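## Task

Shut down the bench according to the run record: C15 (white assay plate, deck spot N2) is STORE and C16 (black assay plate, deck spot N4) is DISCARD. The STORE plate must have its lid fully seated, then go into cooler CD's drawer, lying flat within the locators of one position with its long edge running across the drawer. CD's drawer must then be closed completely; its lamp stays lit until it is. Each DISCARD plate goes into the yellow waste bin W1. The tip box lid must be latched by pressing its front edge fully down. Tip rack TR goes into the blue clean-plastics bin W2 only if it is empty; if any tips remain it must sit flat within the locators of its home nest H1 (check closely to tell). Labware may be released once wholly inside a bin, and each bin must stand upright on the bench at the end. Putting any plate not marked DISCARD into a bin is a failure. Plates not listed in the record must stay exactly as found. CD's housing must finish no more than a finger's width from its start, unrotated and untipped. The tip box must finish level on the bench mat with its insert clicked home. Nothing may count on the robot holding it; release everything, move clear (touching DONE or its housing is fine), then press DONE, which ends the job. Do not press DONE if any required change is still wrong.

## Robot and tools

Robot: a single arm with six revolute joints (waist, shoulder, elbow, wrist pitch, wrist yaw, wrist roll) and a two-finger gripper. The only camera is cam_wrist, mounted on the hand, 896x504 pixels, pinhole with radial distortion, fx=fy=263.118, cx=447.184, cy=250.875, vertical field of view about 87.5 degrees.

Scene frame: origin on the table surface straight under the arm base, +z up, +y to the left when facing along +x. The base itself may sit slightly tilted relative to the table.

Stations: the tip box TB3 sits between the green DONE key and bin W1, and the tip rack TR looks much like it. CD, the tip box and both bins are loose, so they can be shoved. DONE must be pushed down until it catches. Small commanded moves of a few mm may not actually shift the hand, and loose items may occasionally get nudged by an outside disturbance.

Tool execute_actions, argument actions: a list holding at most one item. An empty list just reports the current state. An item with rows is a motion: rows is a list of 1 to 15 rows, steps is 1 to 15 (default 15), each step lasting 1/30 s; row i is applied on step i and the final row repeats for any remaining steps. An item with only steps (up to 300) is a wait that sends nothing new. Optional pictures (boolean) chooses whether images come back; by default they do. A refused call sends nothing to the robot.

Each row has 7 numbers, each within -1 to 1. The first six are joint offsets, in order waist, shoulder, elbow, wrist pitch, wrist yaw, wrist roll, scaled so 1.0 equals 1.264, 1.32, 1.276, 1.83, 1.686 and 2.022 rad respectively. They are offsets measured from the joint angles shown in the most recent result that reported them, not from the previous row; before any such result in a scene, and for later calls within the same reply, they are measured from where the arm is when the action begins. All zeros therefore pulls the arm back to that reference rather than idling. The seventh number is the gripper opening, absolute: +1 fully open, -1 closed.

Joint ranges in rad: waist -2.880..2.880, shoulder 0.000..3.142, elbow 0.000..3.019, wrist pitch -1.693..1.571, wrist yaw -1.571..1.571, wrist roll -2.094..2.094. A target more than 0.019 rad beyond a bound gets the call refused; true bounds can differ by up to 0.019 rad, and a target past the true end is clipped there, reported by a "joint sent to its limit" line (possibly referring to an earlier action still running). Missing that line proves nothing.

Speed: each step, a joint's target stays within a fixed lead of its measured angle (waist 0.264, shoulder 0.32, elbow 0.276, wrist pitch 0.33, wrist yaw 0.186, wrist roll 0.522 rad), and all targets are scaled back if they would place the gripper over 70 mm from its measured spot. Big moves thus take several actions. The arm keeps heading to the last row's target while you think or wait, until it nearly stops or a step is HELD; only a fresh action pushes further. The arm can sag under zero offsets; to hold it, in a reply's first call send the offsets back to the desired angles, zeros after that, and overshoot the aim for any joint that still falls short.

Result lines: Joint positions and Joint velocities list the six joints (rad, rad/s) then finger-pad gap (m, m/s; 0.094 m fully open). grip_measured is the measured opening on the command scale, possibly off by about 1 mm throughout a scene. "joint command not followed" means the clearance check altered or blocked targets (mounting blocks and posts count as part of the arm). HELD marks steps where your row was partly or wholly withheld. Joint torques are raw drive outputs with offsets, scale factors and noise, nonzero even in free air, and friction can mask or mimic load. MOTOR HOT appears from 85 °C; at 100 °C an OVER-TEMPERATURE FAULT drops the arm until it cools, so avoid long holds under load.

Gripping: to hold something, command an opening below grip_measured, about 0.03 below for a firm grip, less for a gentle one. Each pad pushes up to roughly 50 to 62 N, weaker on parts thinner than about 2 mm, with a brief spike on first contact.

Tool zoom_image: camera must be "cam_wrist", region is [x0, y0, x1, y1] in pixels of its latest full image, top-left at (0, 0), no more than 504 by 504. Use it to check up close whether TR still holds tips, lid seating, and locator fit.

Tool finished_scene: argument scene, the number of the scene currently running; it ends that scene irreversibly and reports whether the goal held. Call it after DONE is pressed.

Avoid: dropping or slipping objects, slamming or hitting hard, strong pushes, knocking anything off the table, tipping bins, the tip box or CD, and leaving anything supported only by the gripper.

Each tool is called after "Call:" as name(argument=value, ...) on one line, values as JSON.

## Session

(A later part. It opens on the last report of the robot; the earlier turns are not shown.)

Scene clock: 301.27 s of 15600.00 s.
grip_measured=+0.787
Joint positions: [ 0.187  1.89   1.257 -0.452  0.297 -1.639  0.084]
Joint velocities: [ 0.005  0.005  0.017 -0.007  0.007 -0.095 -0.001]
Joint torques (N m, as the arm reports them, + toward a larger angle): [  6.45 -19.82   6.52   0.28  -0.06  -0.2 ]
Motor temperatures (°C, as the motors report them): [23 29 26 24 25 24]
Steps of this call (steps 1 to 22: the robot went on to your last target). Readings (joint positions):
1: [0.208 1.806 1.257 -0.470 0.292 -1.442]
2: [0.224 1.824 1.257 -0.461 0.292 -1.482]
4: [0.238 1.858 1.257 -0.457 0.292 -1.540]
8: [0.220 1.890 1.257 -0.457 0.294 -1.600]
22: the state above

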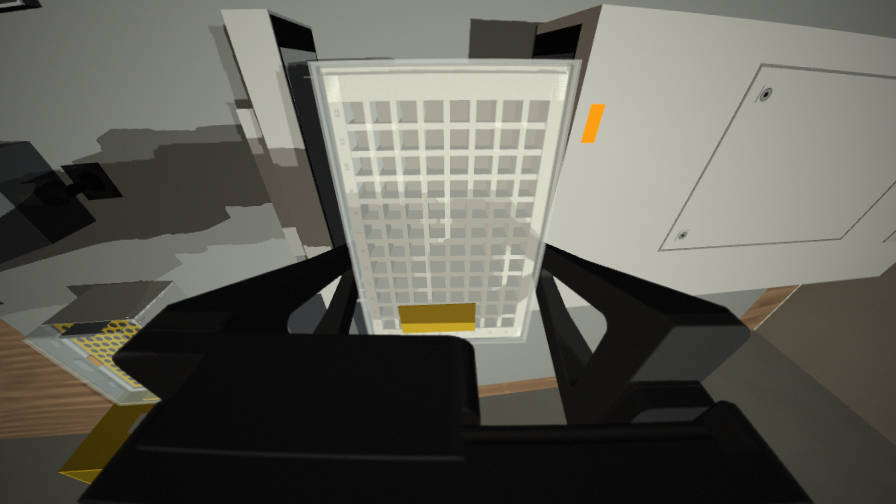

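Call:
execute_actions(actions=[{"rows":[[0,0.03,-0.01,0.01,0,0,0.755],[0,0.04,-0.01,0.02,0,0,0.755],[0,0.05,-0.015,0.03,0,0,0.755],[-0.01,0.06,-0.02,0.04,0,0,0.755],[-0.01,0.07,-0.02,0.05,0,0,0.755],[-0.015,0.08,-0.02,0.06,0,0,0.755],[-0.015,0.095,-0.02,0.07,0,0,0.755]]}])

Scene clock: 305.20 s of 15600.00 s.
grip_measured=+0.787
Joint positions: [ 0.175  2.013  1.232 -0.336  0.297 -1.64   0.084]
Joint velocities: [ 0.015  0.005  0.012  0.002 -0.022 -0.022 -0.   ]
Joint torques (N m, as the arm reports them, + toward a larger angle): [  5.44 -19.16   4.19   0.32  -0.09  -0.04]
Motor temperatures (°C, as the motors report them): [23 28 26 24 25 24]
Steps of this call (steps 1 to 15: the robot went on to your last target; steps 16 to 90: nothing new was sent; then 0.43 s passed at rest; steps 91 to 105: all 15 steps of this action). Readings (joint positions):
91: [0.187 1.891 1.256 -0.451 0.297 -1.641]
92: [0.187 1.892 1.256 -0.446 0.297 -1.641]
94: [0.187 1.903 1.253 -0.419 0.297 -1.641]
98: [0.183 1.953 1.249 -0.353 0.297 -1.641]
105: the state above

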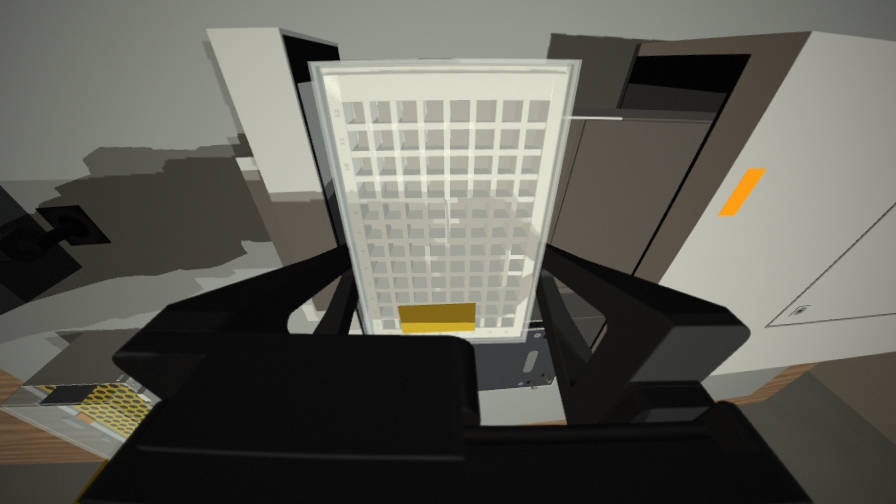

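Call:
execute_actions(actions=[{"rows":[[0,0,0.04,0,0,0,0.755],[0,0,0.04,0,0,0,0.755],[0,0,0.04,0,0,0,0.755],[-0.02,0,0.04,0,0,-0.01,0.755],[-0.036,0,0.04,0,-0.005,-0.015,0.755]]}])

Scene clock: 309.00 s of 15600.00 s.
grip_measured=+0.787
Joint positions: [ 0.127  2.013  1.254 -0.333  0.291 -1.657  0.084]
Joint velocities: [-0.005  0.005  0.027 -0.017 -0.066  0.007  0.   ]
Joint torques (N m, as the arm reports them, + toward a larger angle): [  5.3  -19.78   6.77  -0.08  -0.05  -0.17]
Motor temperatures (°C, as the motors report them): [23 28 25 24 25 24]
Steps of this call (steps 1 to 15: the robot went on to your last target; steps 16 to 90: nothing new was sent; then 0.30 s passed at rest; steps 91 to 105: all 15 steps of this action). Readings (joint positions):
91: [0.175 2.013 1.233 -0.333 0.297 -1.640]
92: [0.175 2.013 1.236 -0.333 0.297 -1.640]
94: [0.175 2.013 1.242 -0.333 0.297 -1.642]
98: [0.156 2.013 1.253 -0.333 0.291 -1.652]
105: the state above

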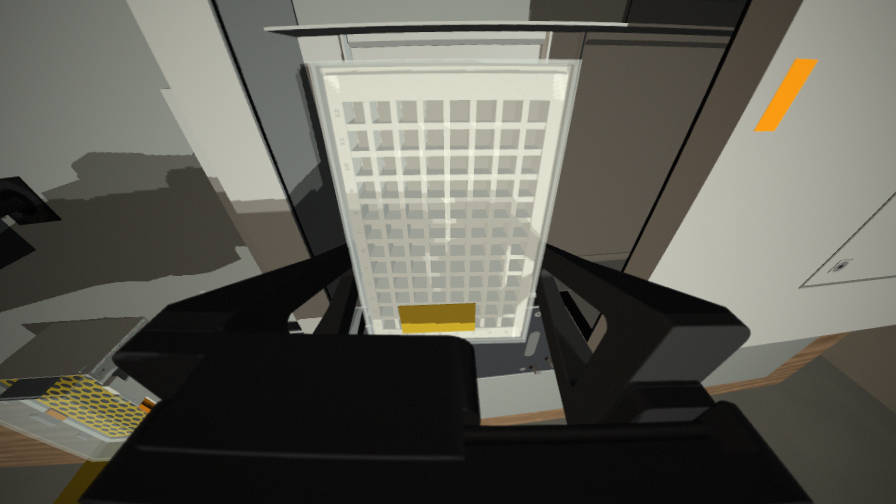

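Call:
execute_actions(actions=[{"rows":[[0,0,0.03,0,-0.017,0,0.755],[0,0,0.03,0,-0.017,0,0.755],[0,0,0.03,0,-0.017,0,0.755],[0,0.042,0.03,0.022,-0.017,0,0.755]]}])

Scene clock: 312.50 s of 15600.00 s.
grip_measured=+0.787
Joint positions: [ 0.127  2.048  1.264 -0.304  0.265 -1.659  0.084]
Joint velocities: [-0.005  0.005  0.007  0.007  0.022  0.051 -0.001]
Joint torques (N m, as the arm reports them, + toward a larger angle): [  5.75 -18.79   6.52   0.43  -0.13  -0.07]
Motor temperatures (°C, as the motors report them): [23 28 26 24 25 24]
Steps of this call (steps 1 to 15: the robot went on to your last target; steps 16 to 90: nothing new was sent; steps 91 to 105: all 15 steps of this action). Readings (joint positions):
91: [0.127 2.013 1.254 -0.333 0.278 -1.659]
92: [0.127 2.013 1.254 -0.333 0.270 -1.659]
94: [0.127 2.015 1.254 -0.328 0.265 -1.659]
98: [0.127 2.034 1.263 -0.306 0.265 -1.659]
105: the state above

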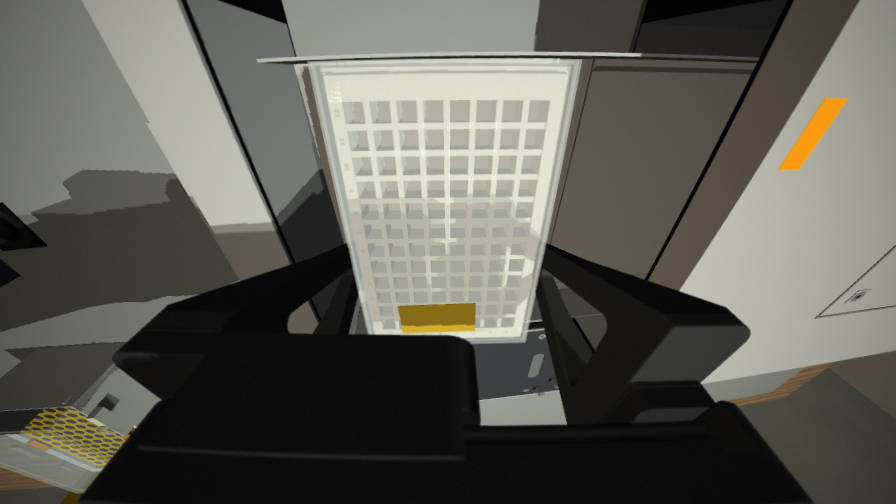

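Call:
execute_actions(actions=[{"rows":[[-0.014,0,0.02,0,0,0,0.755],[-0.014,0,0.02,0,0,0,0.755],[-0.014,0,0.02,0,0,0,0.755],[-0.014,0,0.02,0,0,0,0.755],[-0.014,0.034,0.02,0.016,0,0,0.755]]}])

Call:
zoom_image(camera="cam_wrist", region=[240,20,660,340])

Scene clock: 316.67 s of 15600.00 s.
grip_measured=+0.787
Joint positions: [ 0.117  2.063  1.265 -0.283  0.265 -1.659  0.084]
Joint velocities: [-0.015 -0.015  0.002  0.002 -0.051  0.022 -0.001]
Joint torques (N m, as the arm reports them, + toward a larger angle): [  5.26 -17.1    6.28   0.39  -0.11  -0.03]
Motor temperatures (°C, as the motors report them): [23 28 26 24 25 24]
Steps of this call (steps 1 to 15: the robot went on to your last target; steps 16 to 90: nothing new was sent; then 0.67 s passed at rest; steps 91 to 105: all 15 steps of this action). Readings (joint positions):
91: [0.126 2.048 1.264 -0.304 0.265 -1.659]
92: [0.126 2.048 1.264 -0.304 0.265 -1.659]
94: [0.124 2.048 1.264 -0.304 0.265 -1.659]
98: [0.118 2.056 1.264 -0.288 0.265 -1.659]
105: the state above

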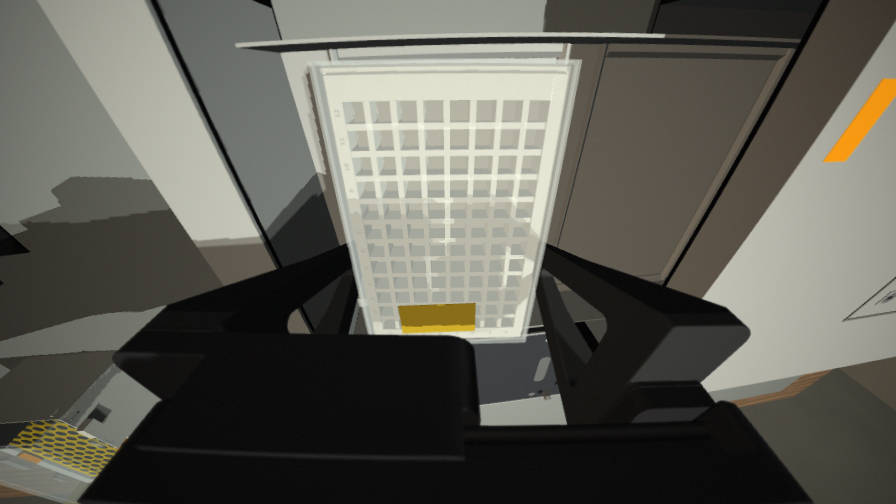

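Region (240, 20, 660, 340) of cam_wrist's 896x504 image, scaled by 1.200, with more detail than that image has; it fills the top 384 rows of this view, and the rest is white.

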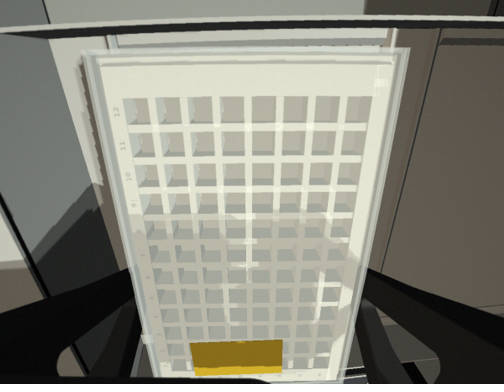

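Call:
execute_actions(actions=[{"rows":[[0,0,0.02,0.012,-0.01,-0.012,0.755]],"steps":10}])

Call:
execute_actions(actions=[{"rows":[[0,0.032,0.02,0.012,0.005,0,0.755]]}])

Scene clock: 319.40 s of 15600.00 s.
grip_measured=+0.787
Joint positions: [ 0.117  2.063  1.265 -0.274  0.251 -1.67   0.084]
Joint velocities: [ 0.005  0.005  0.002  0.002 -0.007  0.007  0.001]
Joint torques (N m, as the arm reports them, + toward a larger angle): [  5.54 -19.77   6.1    0.52  -0.18  -0.18]
Motor temperatures (°C, as the motors report them): [23 28 26 24 25 24]
Steps of this call (steps 1 to 15: the robot went on to your last target; steps 16 to 72: nothing new was sent; steps 73 to 82: all 10 steps of this action). Readings (joint positions):
73: [0.117 2.063 1.265 -0.281 0.258 -1.661]
74: [0.117 2.063 1.265 -0.279 0.254 -1.663]
76: [0.117 2.063 1.265 -0.276 0.251 -1.666]
80: [0.117 2.063 1.265 -0.274 0.251 -1.669]
82: the state above

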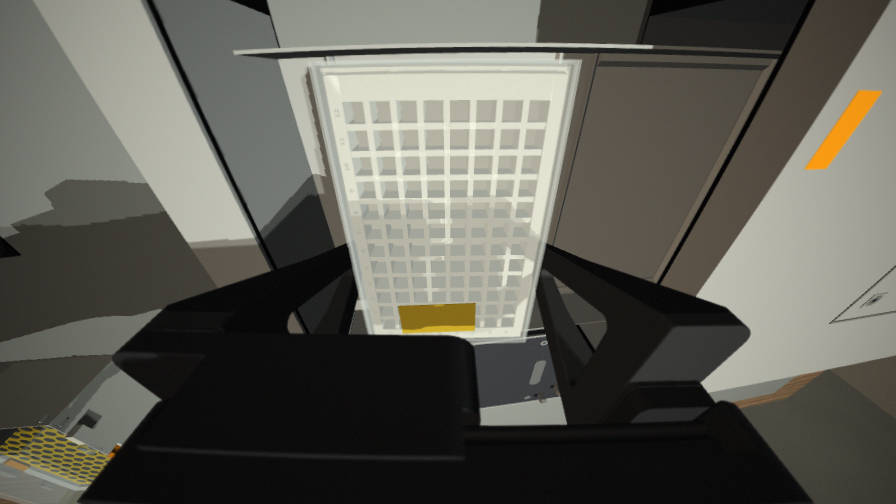

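Scene clock: 319.90 s of 15600.00 s.
grip_measured=+0.787
Joint positions: [ 0.117  2.073  1.267 -0.261  0.257 -1.67   0.084]
Joint velocities: [-0.005 -0.005 -0.012 -0.017  0.022  0.022 -0.001]
Joint torques (N m, as the arm reports them, + toward a larger angle): [  5.78 -17.46   5.94   0.43  -0.03  -0.05]
Motor temperatures (°C, as the motors report them): [23 28 26 24 25 24]
Steps of this call (steps 1 to 15: all 15 steps of this action). Readings (joint positions):
1: [0.117 2.064 1.265 -0.272 0.253 -1.670]
2: [0.117 2.066 1.265 -0.269 0.255 -1.670]
4: [0.117 2.070 1.265 -0.264 0.257 -1.670]
8: [0.117 2.073 1.267 -0.261 0.257 -1.670]
15: the state above

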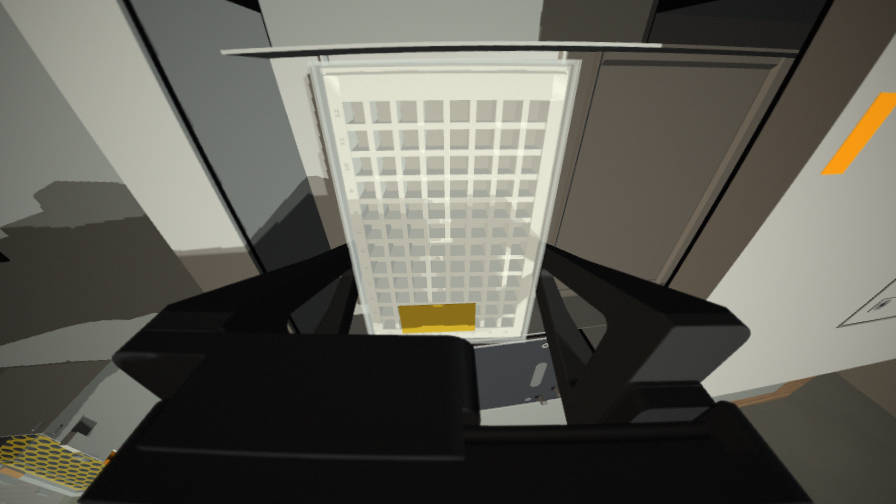

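Call:
execute_actions(actions=[{"rows":[[0,0.031,0.015,0.007,0.004,0,0.755]],"steps":12}])

Call:
execute_actions(actions=[{"rows":[[0,0,0,0,0,0,0.8],[0,0,0,0,0,0,0.85],[0,0,0,0,0,0,0.93],[0,0,0,0,0,0,0.93],[0,0,0,0,0,0,0.93],[0.01,-0.02,0,-0.01,0,0,0.93],[0.02,-0.04,0,-0.02,0,0,0.93],[0.02,-0.06,-0.01,-0.03,0,0,0.93],[0.03,-0.08,-0.01,-0.045,0,0,0.93]]}], pictures=false)

Call:
execute_actions(actions=[{"steps":8}])

Call:
zoom_image(camera="cam_wrist", region=[290,20,610,340])

Scene clock: 325.23 s of 15600.00 s.
grip_measured=+0.787
Joint positions: [ 0.117  2.076  1.267 -0.254  0.262 -1.67   0.084]
Joint velocities: [ 0.005 -0.005 -0.002 -0.012  0.022 -0.095 -0.001]
Joint torques (N m, as the arm reports them, + toward a larger angle): [  6.82 -17.02   5.47   0.28   0.    -0.03]
Motor temperatures (°C, as the motors report them): [23 28 26 24 25 24]
Steps of this call (steps 1 to 15: the robot went on to your last target; steps 16 to 90: nothing new was sent; then 1.93 s passed at rest; steps 91 to 102: all 12 steps of this action). Readings (joint positions):
91: [0.117 2.074 1.267 -0.260 0.259 -1.670]
92: [0.117 2.074 1.267 -0.258 0.261 -1.670]
94: [0.117 2.075 1.267 -0.255 0.261 -1.670]
98: [0.117 2.076 1.267 -0.254 0.262 -1.670]
102: the state above

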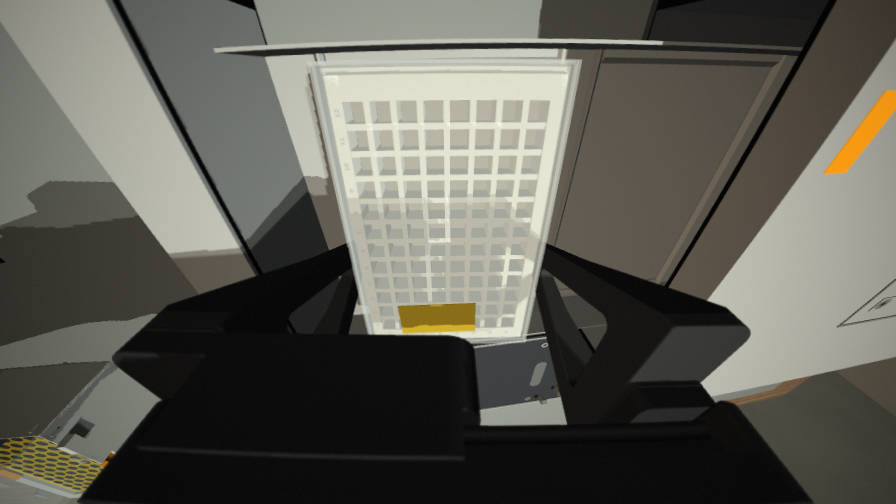

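Scene clock: 325.73 s of 15600.00 s.
grip_measured=+0.928
Joint positions: [ 0.146  1.996  1.255 -0.327  0.261 -1.671  0.091]
Joint velocities: [ 0.103 -0.249 -0.022 -0.012 -0.066  0.007  0.   ]
Joint torques (N m, as the arm reports them, + toward a larger angle): [  5.78 -20.73   4.41  -0.34  -0.03  -0.07]
Motor temperatures (°C, as the motors report them): [23 28 26 24 25 24]
Steps of this call (steps 1 to 15: all 15 steps of this action). Readings (joint positions):
1: [0.117 2.076 1.267 -0.254 0.262 -1.670]
2: [0.117 2.076 1.267 -0.254 0.262 -1.670]
4: [0.117 2.076 1.267 -0.253 0.261 -1.671]
8: [0.119 2.068 1.266 -0.269 0.261 -1.671]
15: the state above

Scene clock: 326.00 s of 15600.00 s.
grip_measured=+0.928
Joint positions: [ 0.152  1.982  1.255 -0.329  0.261 -1.671  0.091]
Joint velocities: [-0.005 -0.005 -0.017  0.002  0.007 -0.007  0.001]
Joint torques (N m, as the arm reports them, + toward a larger angle): [  7.03 -20.43   4.53  -0.03  -0.08  -0.06]
Motor temperatures (°C, as the motors report them): [23 28 26 24 25 24]
Steps of this call (steps 1 to 8: the robot went on to your last target). Readings (joint positions):
1: [0.149 1.989 1.255 -0.327 0.261 -1.671]
2: [0.151 1.985 1.255 -0.327 0.261 -1.671]
4: [0.152 1.982 1.255 -0.327 0.261 -1.671]
8: the state above

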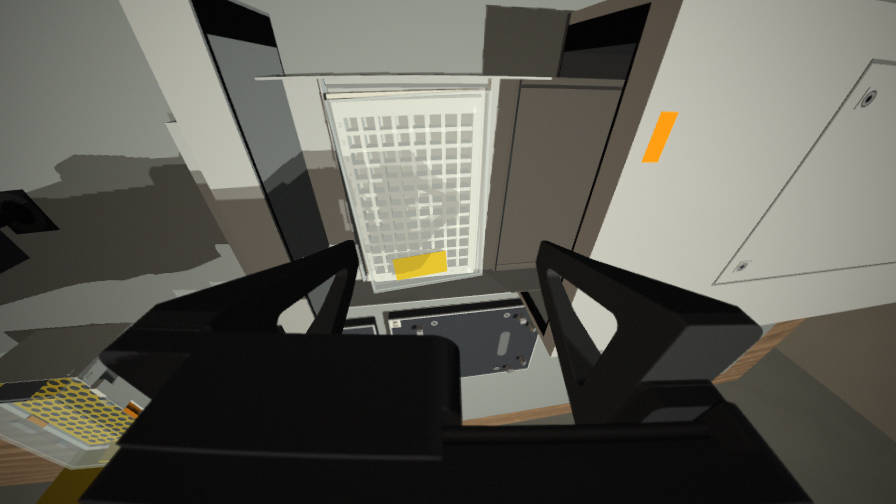

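Region (290, 20, 610, 340) of cam_wrist's 896x504 image, scaled by 1.575, with more detail than that image has.

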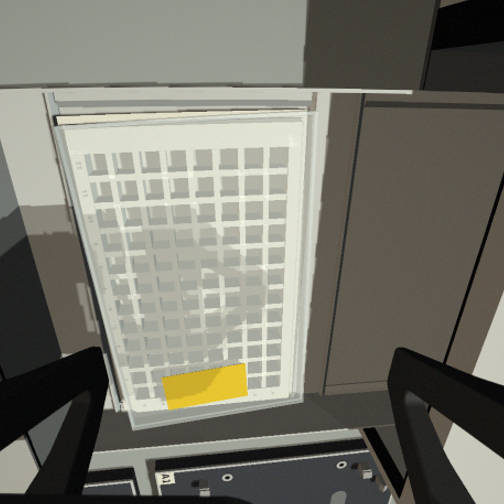

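Call:
execute_actions(actions=[{"rows":[[-0.02,0,-0.015,-0.01,0,0,0.93]]}])

Call:
zoom_image(camera="cam_wrist", region=[290,20,610,340])

Scene clock: 328.40 s of 15600.00 s.
grip_measured=+0.928
Joint positions: [ 0.133  1.982  1.243 -0.339  0.261 -1.671  0.091]
Joint velocities: [-0.005  0.005 -0.007 -0.002 -0.037  0.066  0.   ]
Joint torques (N m, as the arm reports them, + toward a larger angle): [  5.27 -20.52   4.02  -0.46  -0.05  -0.07]
Motor temperatures (°C, as the motors report them): [23 28 26 24 25 24]
Steps of this call (steps 1 to 30: the robot went on to your last target; steps 31 to 57: nothing new was sent; steps 58 to 72: all 15 steps of this action). Readings (joint positions):
58: [0.151 1.982 1.254 -0.330 0.261 -1.671]
59: [0.150 1.982 1.252 -0.332 0.261 -1.671]
61: [0.145 1.982 1.248 -0.335 0.261 -1.671]
65: [0.135 1.982 1.243 -0.339 0.261 -1.671]
72: the state above

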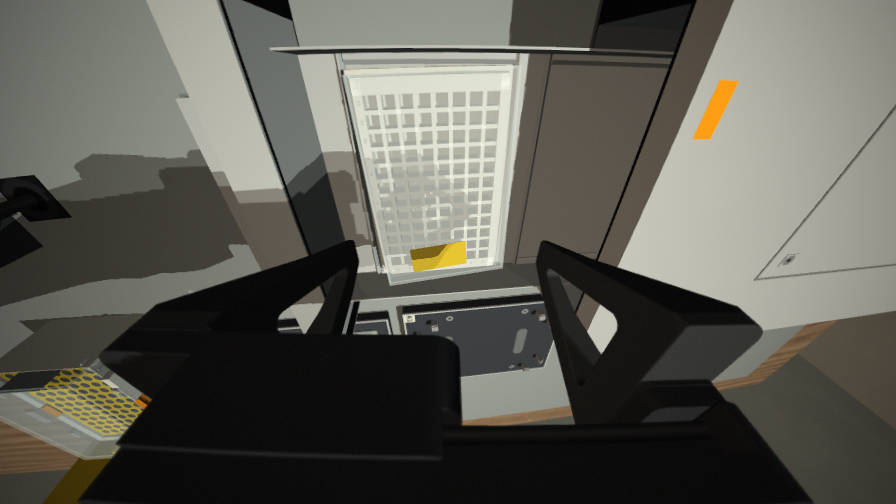

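Region (290, 20, 610, 340) of cam_wrist's 896x504 image, scaled by 1.575, with more detail than that image has.

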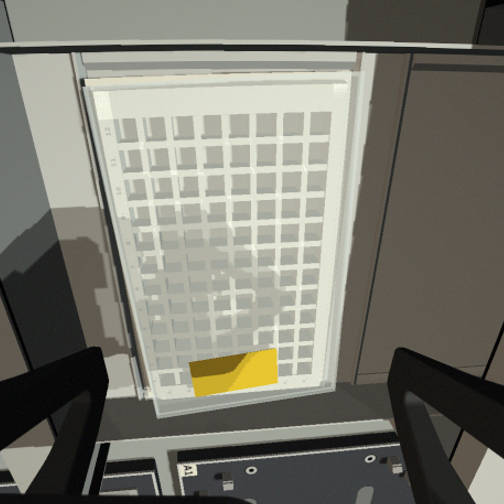

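Call:
execute_actions(actions=[{"rows":[[-0.01,0.03,0.02,0.01,0,0,1],[-0.015,0.04,0.025,0.02,0,0,1],[-0.018,0.05,0.03,0.025,0,0,1],[-0.018,0.062,0.035,0.03,0,0,1]]}])

Scene clock: 331.77 s of 15600.00 s.
grip_measured=+0.999
Joint positions: [ 0.117  2.046  1.262 -0.295  0.261 -1.671  0.094]
Joint velocities: [-0.015  0.015  0.012  0.002  0.007  0.022 -0.   ]
Joint torques (N m, as the arm reports them, + toward a larger angle): [  6.6  -17.45   6.33   0.22  -0.07  -0.05]
Motor temperatures (°C, as the motors report them): [23 28 26 24 25 24]
Steps of this call (steps 1 to 15: the robot went on to your last target; steps 16 to 86: nothing new was sent; steps 87 to 101: all 15 steps of this action). Readings (joint positions):
87: [0.133 1.982 1.243 -0.338 0.261 -1.671]
88: [0.132 1.984 1.243 -0.333 0.261 -1.671]
90: [0.130 1.995 1.247 -0.314 0.261 -1.671]
94: [0.122 2.031 1.262 -0.295 0.261 -1.671]
101: the state above

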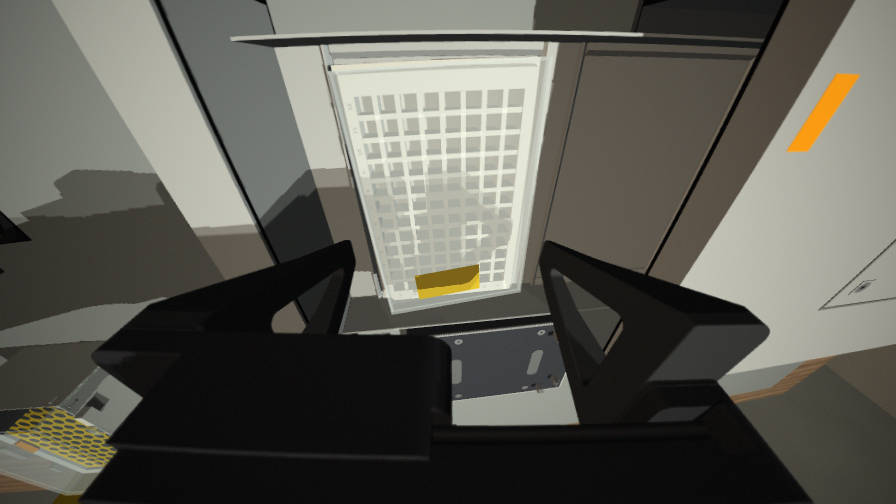

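Call:
execute_actions(actions=[{"rows":[[0,0.036,0.02,0.018,0,0,1]]}])

Call:
execute_actions(actions=[{"rows":[[0,0,0.01,-0.01,0,0,1],[0,0,0.01,-0.015,0,0,1],[0,0,0.01,-0.02,0,0,1]]}])

Scene clock: 333.90 s of 15600.00 s.
grip_measured=+0.999
Joint positions: [ 0.117  2.063  1.263 -0.271  0.262 -1.671  0.094]
Joint velocities: [-0.005 -0.005  0.002  0.002 -0.037  0.022  0.   ]
Joint torques (N m, as the arm reports them, + toward a larger angle): [  5.5  -16.93   6.18   0.22  -0.07  -0.06]
Motor temperatures (°C, as the motors report them): [23 28 26 24 25 24]
Steps of this call (steps 1 to 15: the robot went on to your last target; steps 16 to 49: nothing new was sent; steps 50 to 64: all 15 steps of this action). Readings (joint positions):
50: [0.117 2.047 1.262 -0.290 0.261 -1.671]
51: [0.117 2.049 1.262 -0.284 0.261 -1.671]
53: [0.117 2.055 1.263 -0.275 0.261 -1.671]
57: [0.117 2.063 1.263 -0.272 0.262 -1.671]
64: the state above

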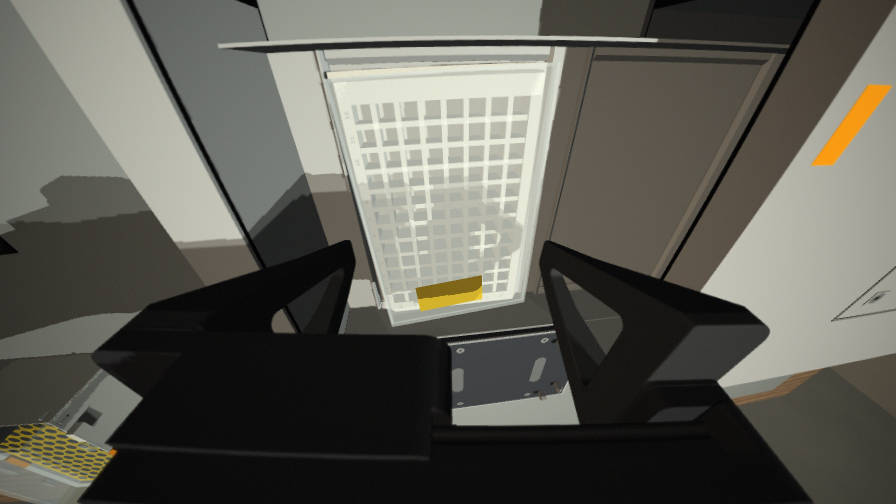

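Scene clock: 334.40 s of 15600.00 s.
grip_measured=+0.999
Joint positions: [ 0.117  2.063  1.265 -0.289  0.262 -1.671  0.094]
Joint velocities: [-0.015 -0.005 -0.017  0.002 -0.022 -0.022 -0.   ]
Joint torques (N m, as the arm reports them, + toward a larger angle): [  6.35 -20.18   4.93  -0.64  -0.02  -0.09]
Motor temperatures (°C, as the motors report them): [23 28 26 24 25 24]
Steps of this call (steps 1 to 15: all 15 steps of this action). Readings (joint positions):
1: [0.117 2.063 1.263 -0.272 0.262 -1.671]
2: [0.117 2.063 1.263 -0.275 0.262 -1.671]
4: [0.117 2.063 1.265 -0.282 0.262 -1.671]
8: [0.117 2.063 1.265 -0.288 0.262 -1.671]
15: the state above

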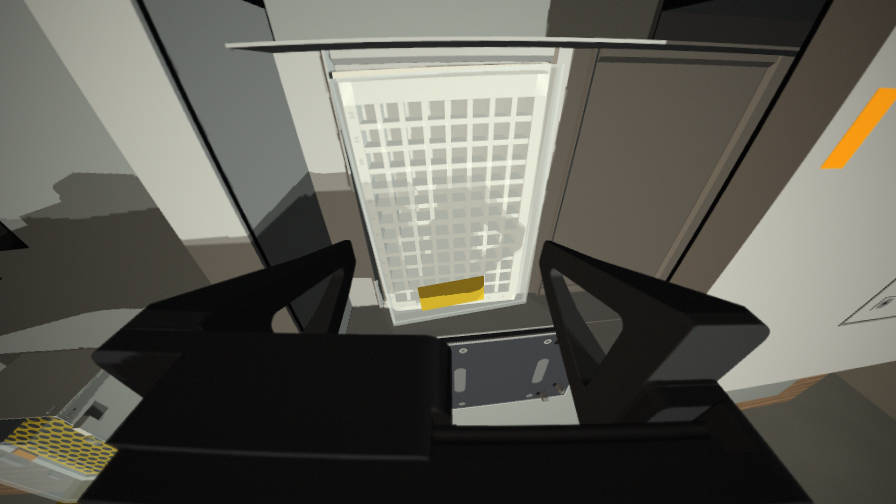

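Call:
execute_actions(actions=[{"rows":[[0,-0.03,0,-0.005,0,0,0.95],[0,-0.03,0,-0.005,0,0,0.95],[0,-0.03,0,-0.005,0,0,0.95],[0,-0.03,0,-0.005,0,0,0.95],[0,-0.03,0,-0.005,0,0,0.95],[0,-0.03,0,-0.005,0,0,0.95],[0,-0.03,0,-0.005,0,0,0.95],[0,-0.03,0,-0.005,0,0,0.95],[0,-0.03,0,-0.005,0,0,0.95],[0,-0.03,0,-0.005,0,0,0.95],[0,-0.03,0,-0.005,0,0,0.95],[0,-0.03,0,-0.005,0,0,0.95]]}])

Call:
zoom_image(camera="cam_wrist", region=[320,200,580,340])

Call:
zoom_image(camera="cam_wrist", region=[300,20,580,160])

Scene clock: 341.57 s of 15600.00 s.
grip_measured=+0.952
Joint positions: [ 0.117  2.058  1.265 -0.29   0.262 -1.671  0.092]
Joint velocities: [ 0.005  0.005 -0.002  0.007 -0.037 -0.022  0.   ]
Joint torques (N m, as the arm reports them, + toward a larger angle): [  5.96 -22.13   4.02  -0.28  -0.07  -0.03]
Motor temperatures (°C, as the motors report them): [23 28 25 24 25 24]
Steps of this call (steps 1 to 15: the robot went on to your last target; steps 16 to 90: nothing new was sent; then 3.67 s passed at rest; steps 91 to 105: all 15 steps of this action). Readings (joint positions):
91: [0.117 2.062 1.265 -0.289 0.262 -1.671]
92: [0.117 2.062 1.265 -0.290 0.262 -1.671]
94: [0.117 2.061 1.265 -0.290 0.262 -1.671]
98: [0.117 2.059 1.265 -0.290 0.262 -1.671]
105: the state above

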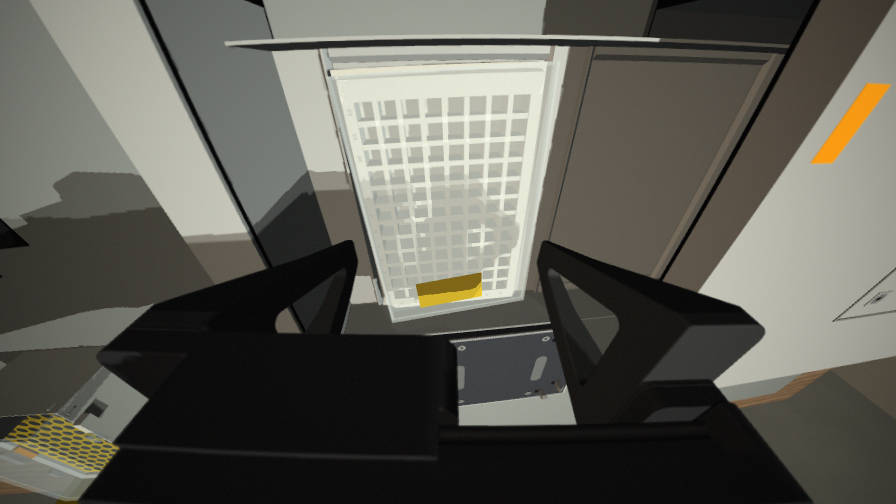

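Region (320, 200, 580, 340) of cam_wrist's 896x504 image, scaled by 1.938, with more detail than that image has; it fills the top 271 rows of this view, and the rest is white.

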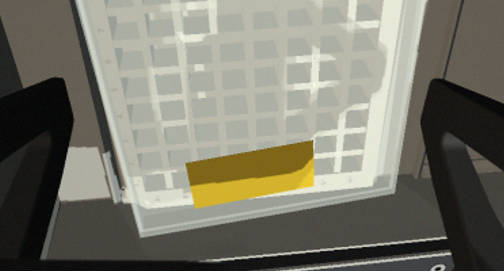

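Region (300, 20, 580, 160) of cam_wrist's 896x504 image, scaled by 1.800, with more detail than that image has.

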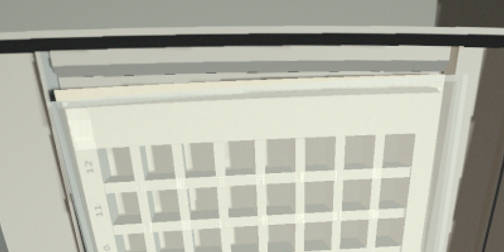

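Call:
execute_actions(actions=[{"rows":[[0,0.02,0.035,-0.01,0,0,0.95],[-0.005,0.03,0.045,-0.015,0,0,0.95],[-0.011,0.04,0.052,-0.018,0,0,0.95],[-0.011,0.052,0.052,-0.018,0,-0.012,0.95]]}])

Scene clock: 347.20 s of 15600.00 s.
grip_measured=+0.951
Joint positions: [ 0.116  2.087  1.31  -0.319  0.262 -1.681  0.092]
Joint velocities: [-0.015 -0.005 -0.002 -0.007  0.051  0.037 -0.   ]
Joint torques (N m, as the arm reports them, + toward a larger angle): [  4.86 -17.35   6.05  -0.18  -0.06  -0.26]
Motor temperatures (°C, as the motors report them): [23 28 25 23 25 24]
Steps of this call (steps 1 to 15: the robot went on to your last target; steps 16 to 90: nothing new was sent; then 2.13 s passed at rest; steps 91 to 105: all 15 steps of this action). Readings (joint positions):
91: [0.117 2.058 1.267 -0.293 0.262 -1.671]
92: [0.117 2.060 1.270 -0.298 0.262 -1.671]
94: [0.117 2.068 1.287 -0.309 0.262 -1.673]
98: [0.116 2.087 1.309 -0.316 0.262 -1.679]
105: the state above

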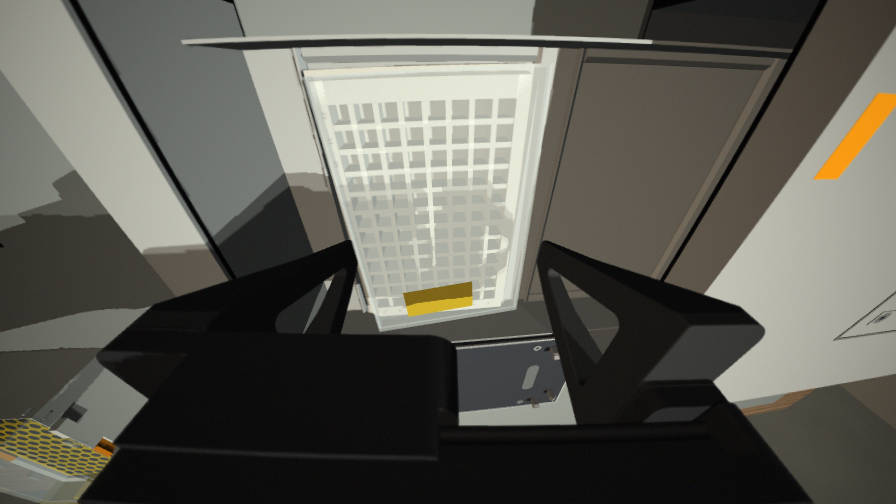

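Call:
execute_actions(actions=[{"rows":[[0,0,0.015,-0.014,0,0,0.97],[0,0,0.015,-0.014,0,0,0.97],[0,0,0.015,-0.014,0,0,0.97],[0,0,0.015,-0.014,0,0,0.97],[0,0,0.015,-0.014,0,0,0.97],[0,0.04,0.015,0,0,0,0.97],[0,0.04,0.015,0.008,0,0,0.97]]}])

Scene clock: 351.07 s of 15600.00 s.
grip_measured=+0.969
Joint positions: [ 0.116  2.087  1.314 -0.327  0.262 -1.681  0.092]
Joint velocities: [-0.005 -0.015 -0.007 -0.002  0.037 -0.051 -0.001]
Joint torques (N m, as the arm reports them, + toward a larger angle): [  5.48 -16.62   5.56   0.68  -0.08  -0.09]
Motor temperatures (°C, as the motors report them): [23 28 25 23 25 24]
Steps of this call (steps 1 to 15: the robot went on to your last target; steps 16 to 90: nothing new was sent; then 0.37 s passed at rest; steps 91 to 105: all 15 steps of this action). Readings (joint positions):
91: [0.116 2.087 1.311 -0.321 0.262 -1.681]
92: [0.116 2.087 1.313 -0.325 0.262 -1.681]
94: [0.116 2.087 1.314 -0.328 0.262 -1.681]
98: [0.116 2.087 1.314 -0.327 0.262 -1.681]
105: the state above

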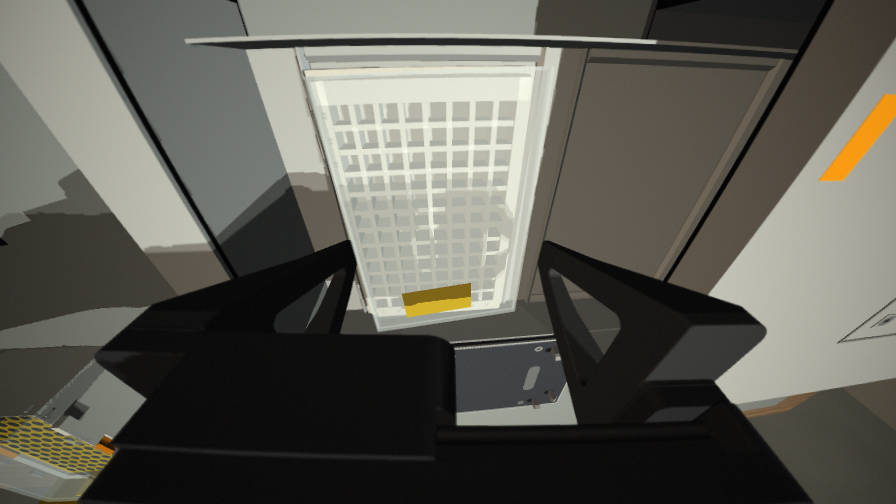

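Call:
execute_actions(actions=[{"rows":[[0,-0.04,-0.01,-0.01,0,0,1],[0,-0.05,-0.015,-0.015,0,0,1],[0,-0.06,-0.02,-0.02,0,0,1],[0.01,-0.08,-0.03,-0.03,0,0,1],[0.02,-0.1,-0.04,-0.04,0,0,1],[0.03,-0.12,-0.06,-0.04,0,0,1],[0.03,-0.14,-0.08,-0.04,0,0,1],[0.03,-0.16,-0.1,-0.04,0,0,1],[0.03,-0.18,-0.12,-0.03,0,0,1],[0.03,-0.19,-0.15,-0.02,0,0,1],[0.03,-0.2,-0.18,0,0,0,1],[0.03,-0.2,-0.18,0,0,0,1],[0.03,-0.2,-0.18,0,0,0,1],[0.03,-0.2,-0.18,0,0,0,1],[0.03,-0.2,-0.18,0,0.01,0.8,1]]}], pictures=false)

Call:
execute_actions(actions=[{"steps":30}])

Call:
zoom_image(camera="cam_wrist", region=[290,20,590,240])

Scene clock: 357.70 s of 15600.00 s.
grip_measured=+0.999
Joint positions: [ 0.152  1.814  1.093 -0.347  0.269 -1.599  0.094]
Joint velocities: [ 0.034 -0.083 -0.027  0.081  0.212  2.894  0.   ]
Joint torques (N m, as the arm reports them, + toward a larger angle): [  4.6  -16.95   4.34   0.56   0.07   0.02]
Motor temperatures (°C, as the motors report them): [23 28 25 24 25 24]
Steps of this call (steps 1 to 15: the robot went on to your last target; steps 16 to 90: nothing new was sent; then 3.13 s passed at rest; steps 91 to 105: all 15 steps of this action). Readings (joint positions):
91: [0.116 2.085 1.314 -0.328 0.262 -1.681]
92: [0.116 2.081 1.312 -0.332 0.262 -1.681]
94: [0.116 2.065 1.300 -0.348 0.262 -1.681]
98: [0.126 1.981 1.232 -0.384 0.262 -1.681]
105: the state above

Scene clock: 358.70 s of 15600.00 s.
grip_measured=+1.000
Joint positions: [ 0.153  1.813  1.091 -0.338  0.277 -0.081  0.094]
Joint velocities: [-0.005 -0.005  0.002 -0.002 -0.037  0.037 -0.001]
Joint torques (N m, as the arm reports them, + toward a larger angle): [  5.62 -17.43   4.3    0.49   0.13   0.05]
Motor temperatures (°C, as the motors report them): [23 28 25 24 25 24]
Steps of this call (steps 1 to 30: the robot went on to your last target). Readings (joint positions):
1: [0.153 1.813 1.093 -0.344 0.273 -1.500]
2: [0.153 1.813 1.093 -0.339 0.275 -1.401]
4: [0.153 1.813 1.091 -0.338 0.276 -1.203]
8: [0.153 1.813 1.091 -0.338 0.277 -0.808]
30: the state above

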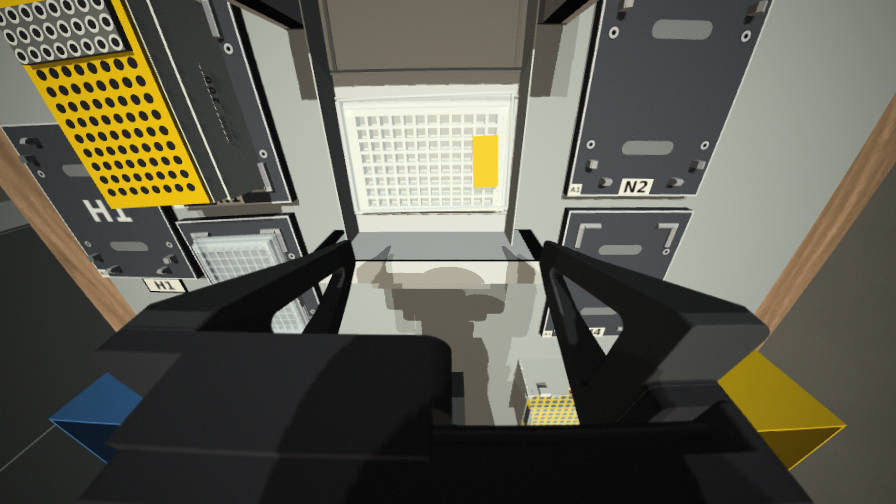

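Region (290, 20, 590, 240) of cam_wrist's 896x504 image, scaled by 1.680, with more detail than that image has; it fills the top 370 rows of this view, and the rest is white.

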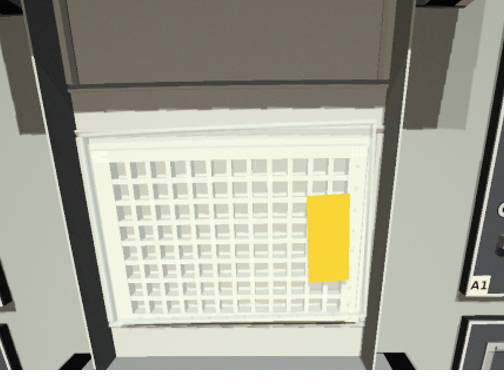

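Call:
execute_actions(actions=[{"rows":[[0,0.02,0.05,-0.01,0,0,0.4],[0,0.04,0.08,-0.02,0,0,0.4],[0,0.06,0.11,-0.02,0,0,0.4],[0,0.08,0.14,-0.03,0,0,0.4],[0,0.1,0.17,-0.03,0,0,0.4],[0,0.12,0.19,-0.04,0,0,0.4],[-0.01,0.14,0.21,-0.04,0,0,0.4],[-0.015,0.16,0.23,-0.05,0,0,0.4],[-0.02,0.18,0.25,-0.05,0,0,0.4],[-0.022,0.19,0.27,-0.055,0,-0.015,0.4],[-0.022,0.205,0.285,-0.055,0,-0.015,0.4]]}], pictures=false)

Call:
execute_actions(actions=[{"steps":10}])

Scene clock: 365.20 s of 15600.00 s.
grip_measured=+0.402
Joint positions: [ 0.136  2.061  1.435 -0.424  0.277 -0.093  0.066]
Joint velocities: [-0.073  0.2    0.017 -0.188 -0.022 -0.125  0.001]
Joint torques (N m, as the arm reports them, + toward a larger angle): [  5.29 -20.42   7.45   0.07   0.    -0.19]
Motor temperatures (°C, as the motors report them): [23 28 25 24 25 24]
Steps of this call (steps 1 to 15: the robot went on to your last target; steps 16 to 90: nothing new was sent; then 3.00 s passed at rest; steps 91 to 105: all 15 steps of this action). Readings (joint positions):
91: [0.153 1.813 1.094 -0.341 0.277 -0.075]
92: [0.153 1.816 1.102 -0.351 0.277 -0.075]
94: [0.153 1.839 1.148 -0.372 0.277 -0.075]
98: [0.152 1.938 1.312 -0.399 0.277 -0.075]
105: the state above

Scene clock: 365.53 s of 15600.00 s.
grip_measured=+0.402
Joint positions: [ 0.13   2.073  1.435 -0.433  0.277 -0.099  0.066]
Joint velocities: [-0.005 -0.015  0.002 -0.012  0.022 -0.007 -0.002]
Joint torques (N m, as the arm reports them, + toward a larger angle): [  6.12 -20.13   7.48  -0.16   0.    -0.22]
Motor temperatures (°C, as the motors report them): [23 28 25 24 25 24]
Steps of this call (steps 1 to 10: the robot went on to your last target). Readings (joint positions):
1: [0.134 2.067 1.435 -0.429 0.277 -0.094]
2: [0.132 2.071 1.435 -0.431 0.277 -0.095]
4: [0.130 2.073 1.435 -0.433 0.277 -0.097]
8: [0.130 2.073 1.435 -0.433 0.277 -0.099]
10: the state above

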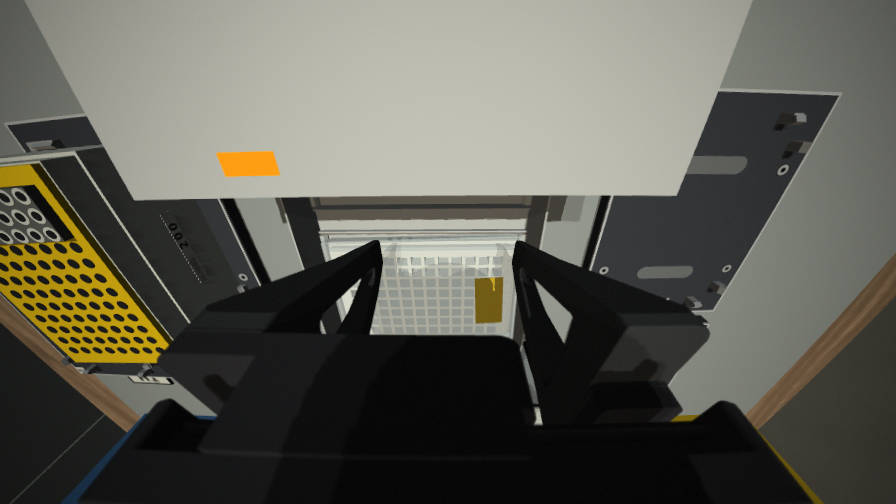

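Call:
execute_actions(actions=[{"rows":[[0,0.03,0.03,0.01,0,0,0.2],[0,0.04,0.04,0.02,0,0,0.2],[0,0.05,0.043,0.03,0,0,0.2],[0,0.062,0.043,0.03,0,0,0.2]]}])

Scene clock: 368.57 s of 15600.00 s.
grip_measured=+0.202
Joint positions: [ 0.13   2.135  1.462 -0.388  0.277 -0.1    0.056]
Joint velocities: [-0.024 -0.005  0.002  0.012  0.037 -0.081 -0.001]
Joint torques (N m, as the arm reports them, + toward a larger angle): [  6.43 -19.42   7.85   0.49   0.02  -0.07]
Motor temperatures (°C, as the motors report them): [23 28 26 24 25 24]
Steps of this call (steps 1 to 30: the robot went on to your last target; steps 31 to 76: nothing new was sent; steps 77 to 91: all 15 steps of this action). Readings (joint positions):
77: [0.130 2.074 1.435 -0.432 0.277 -0.100]
78: [0.130 2.076 1.436 -0.427 0.277 -0.100]
80: [0.130 2.087 1.445 -0.407 0.277 -0.100]
84: [0.130 2.118 1.462 -0.388 0.277 -0.100]
91: the state above

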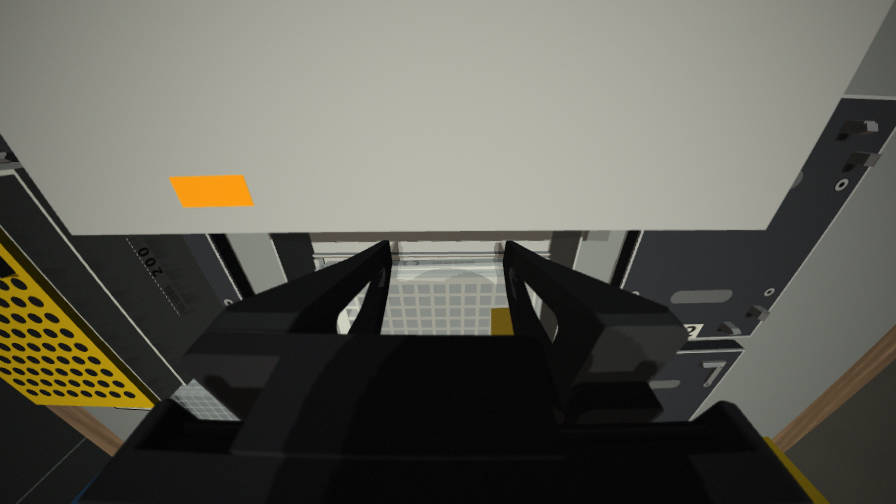

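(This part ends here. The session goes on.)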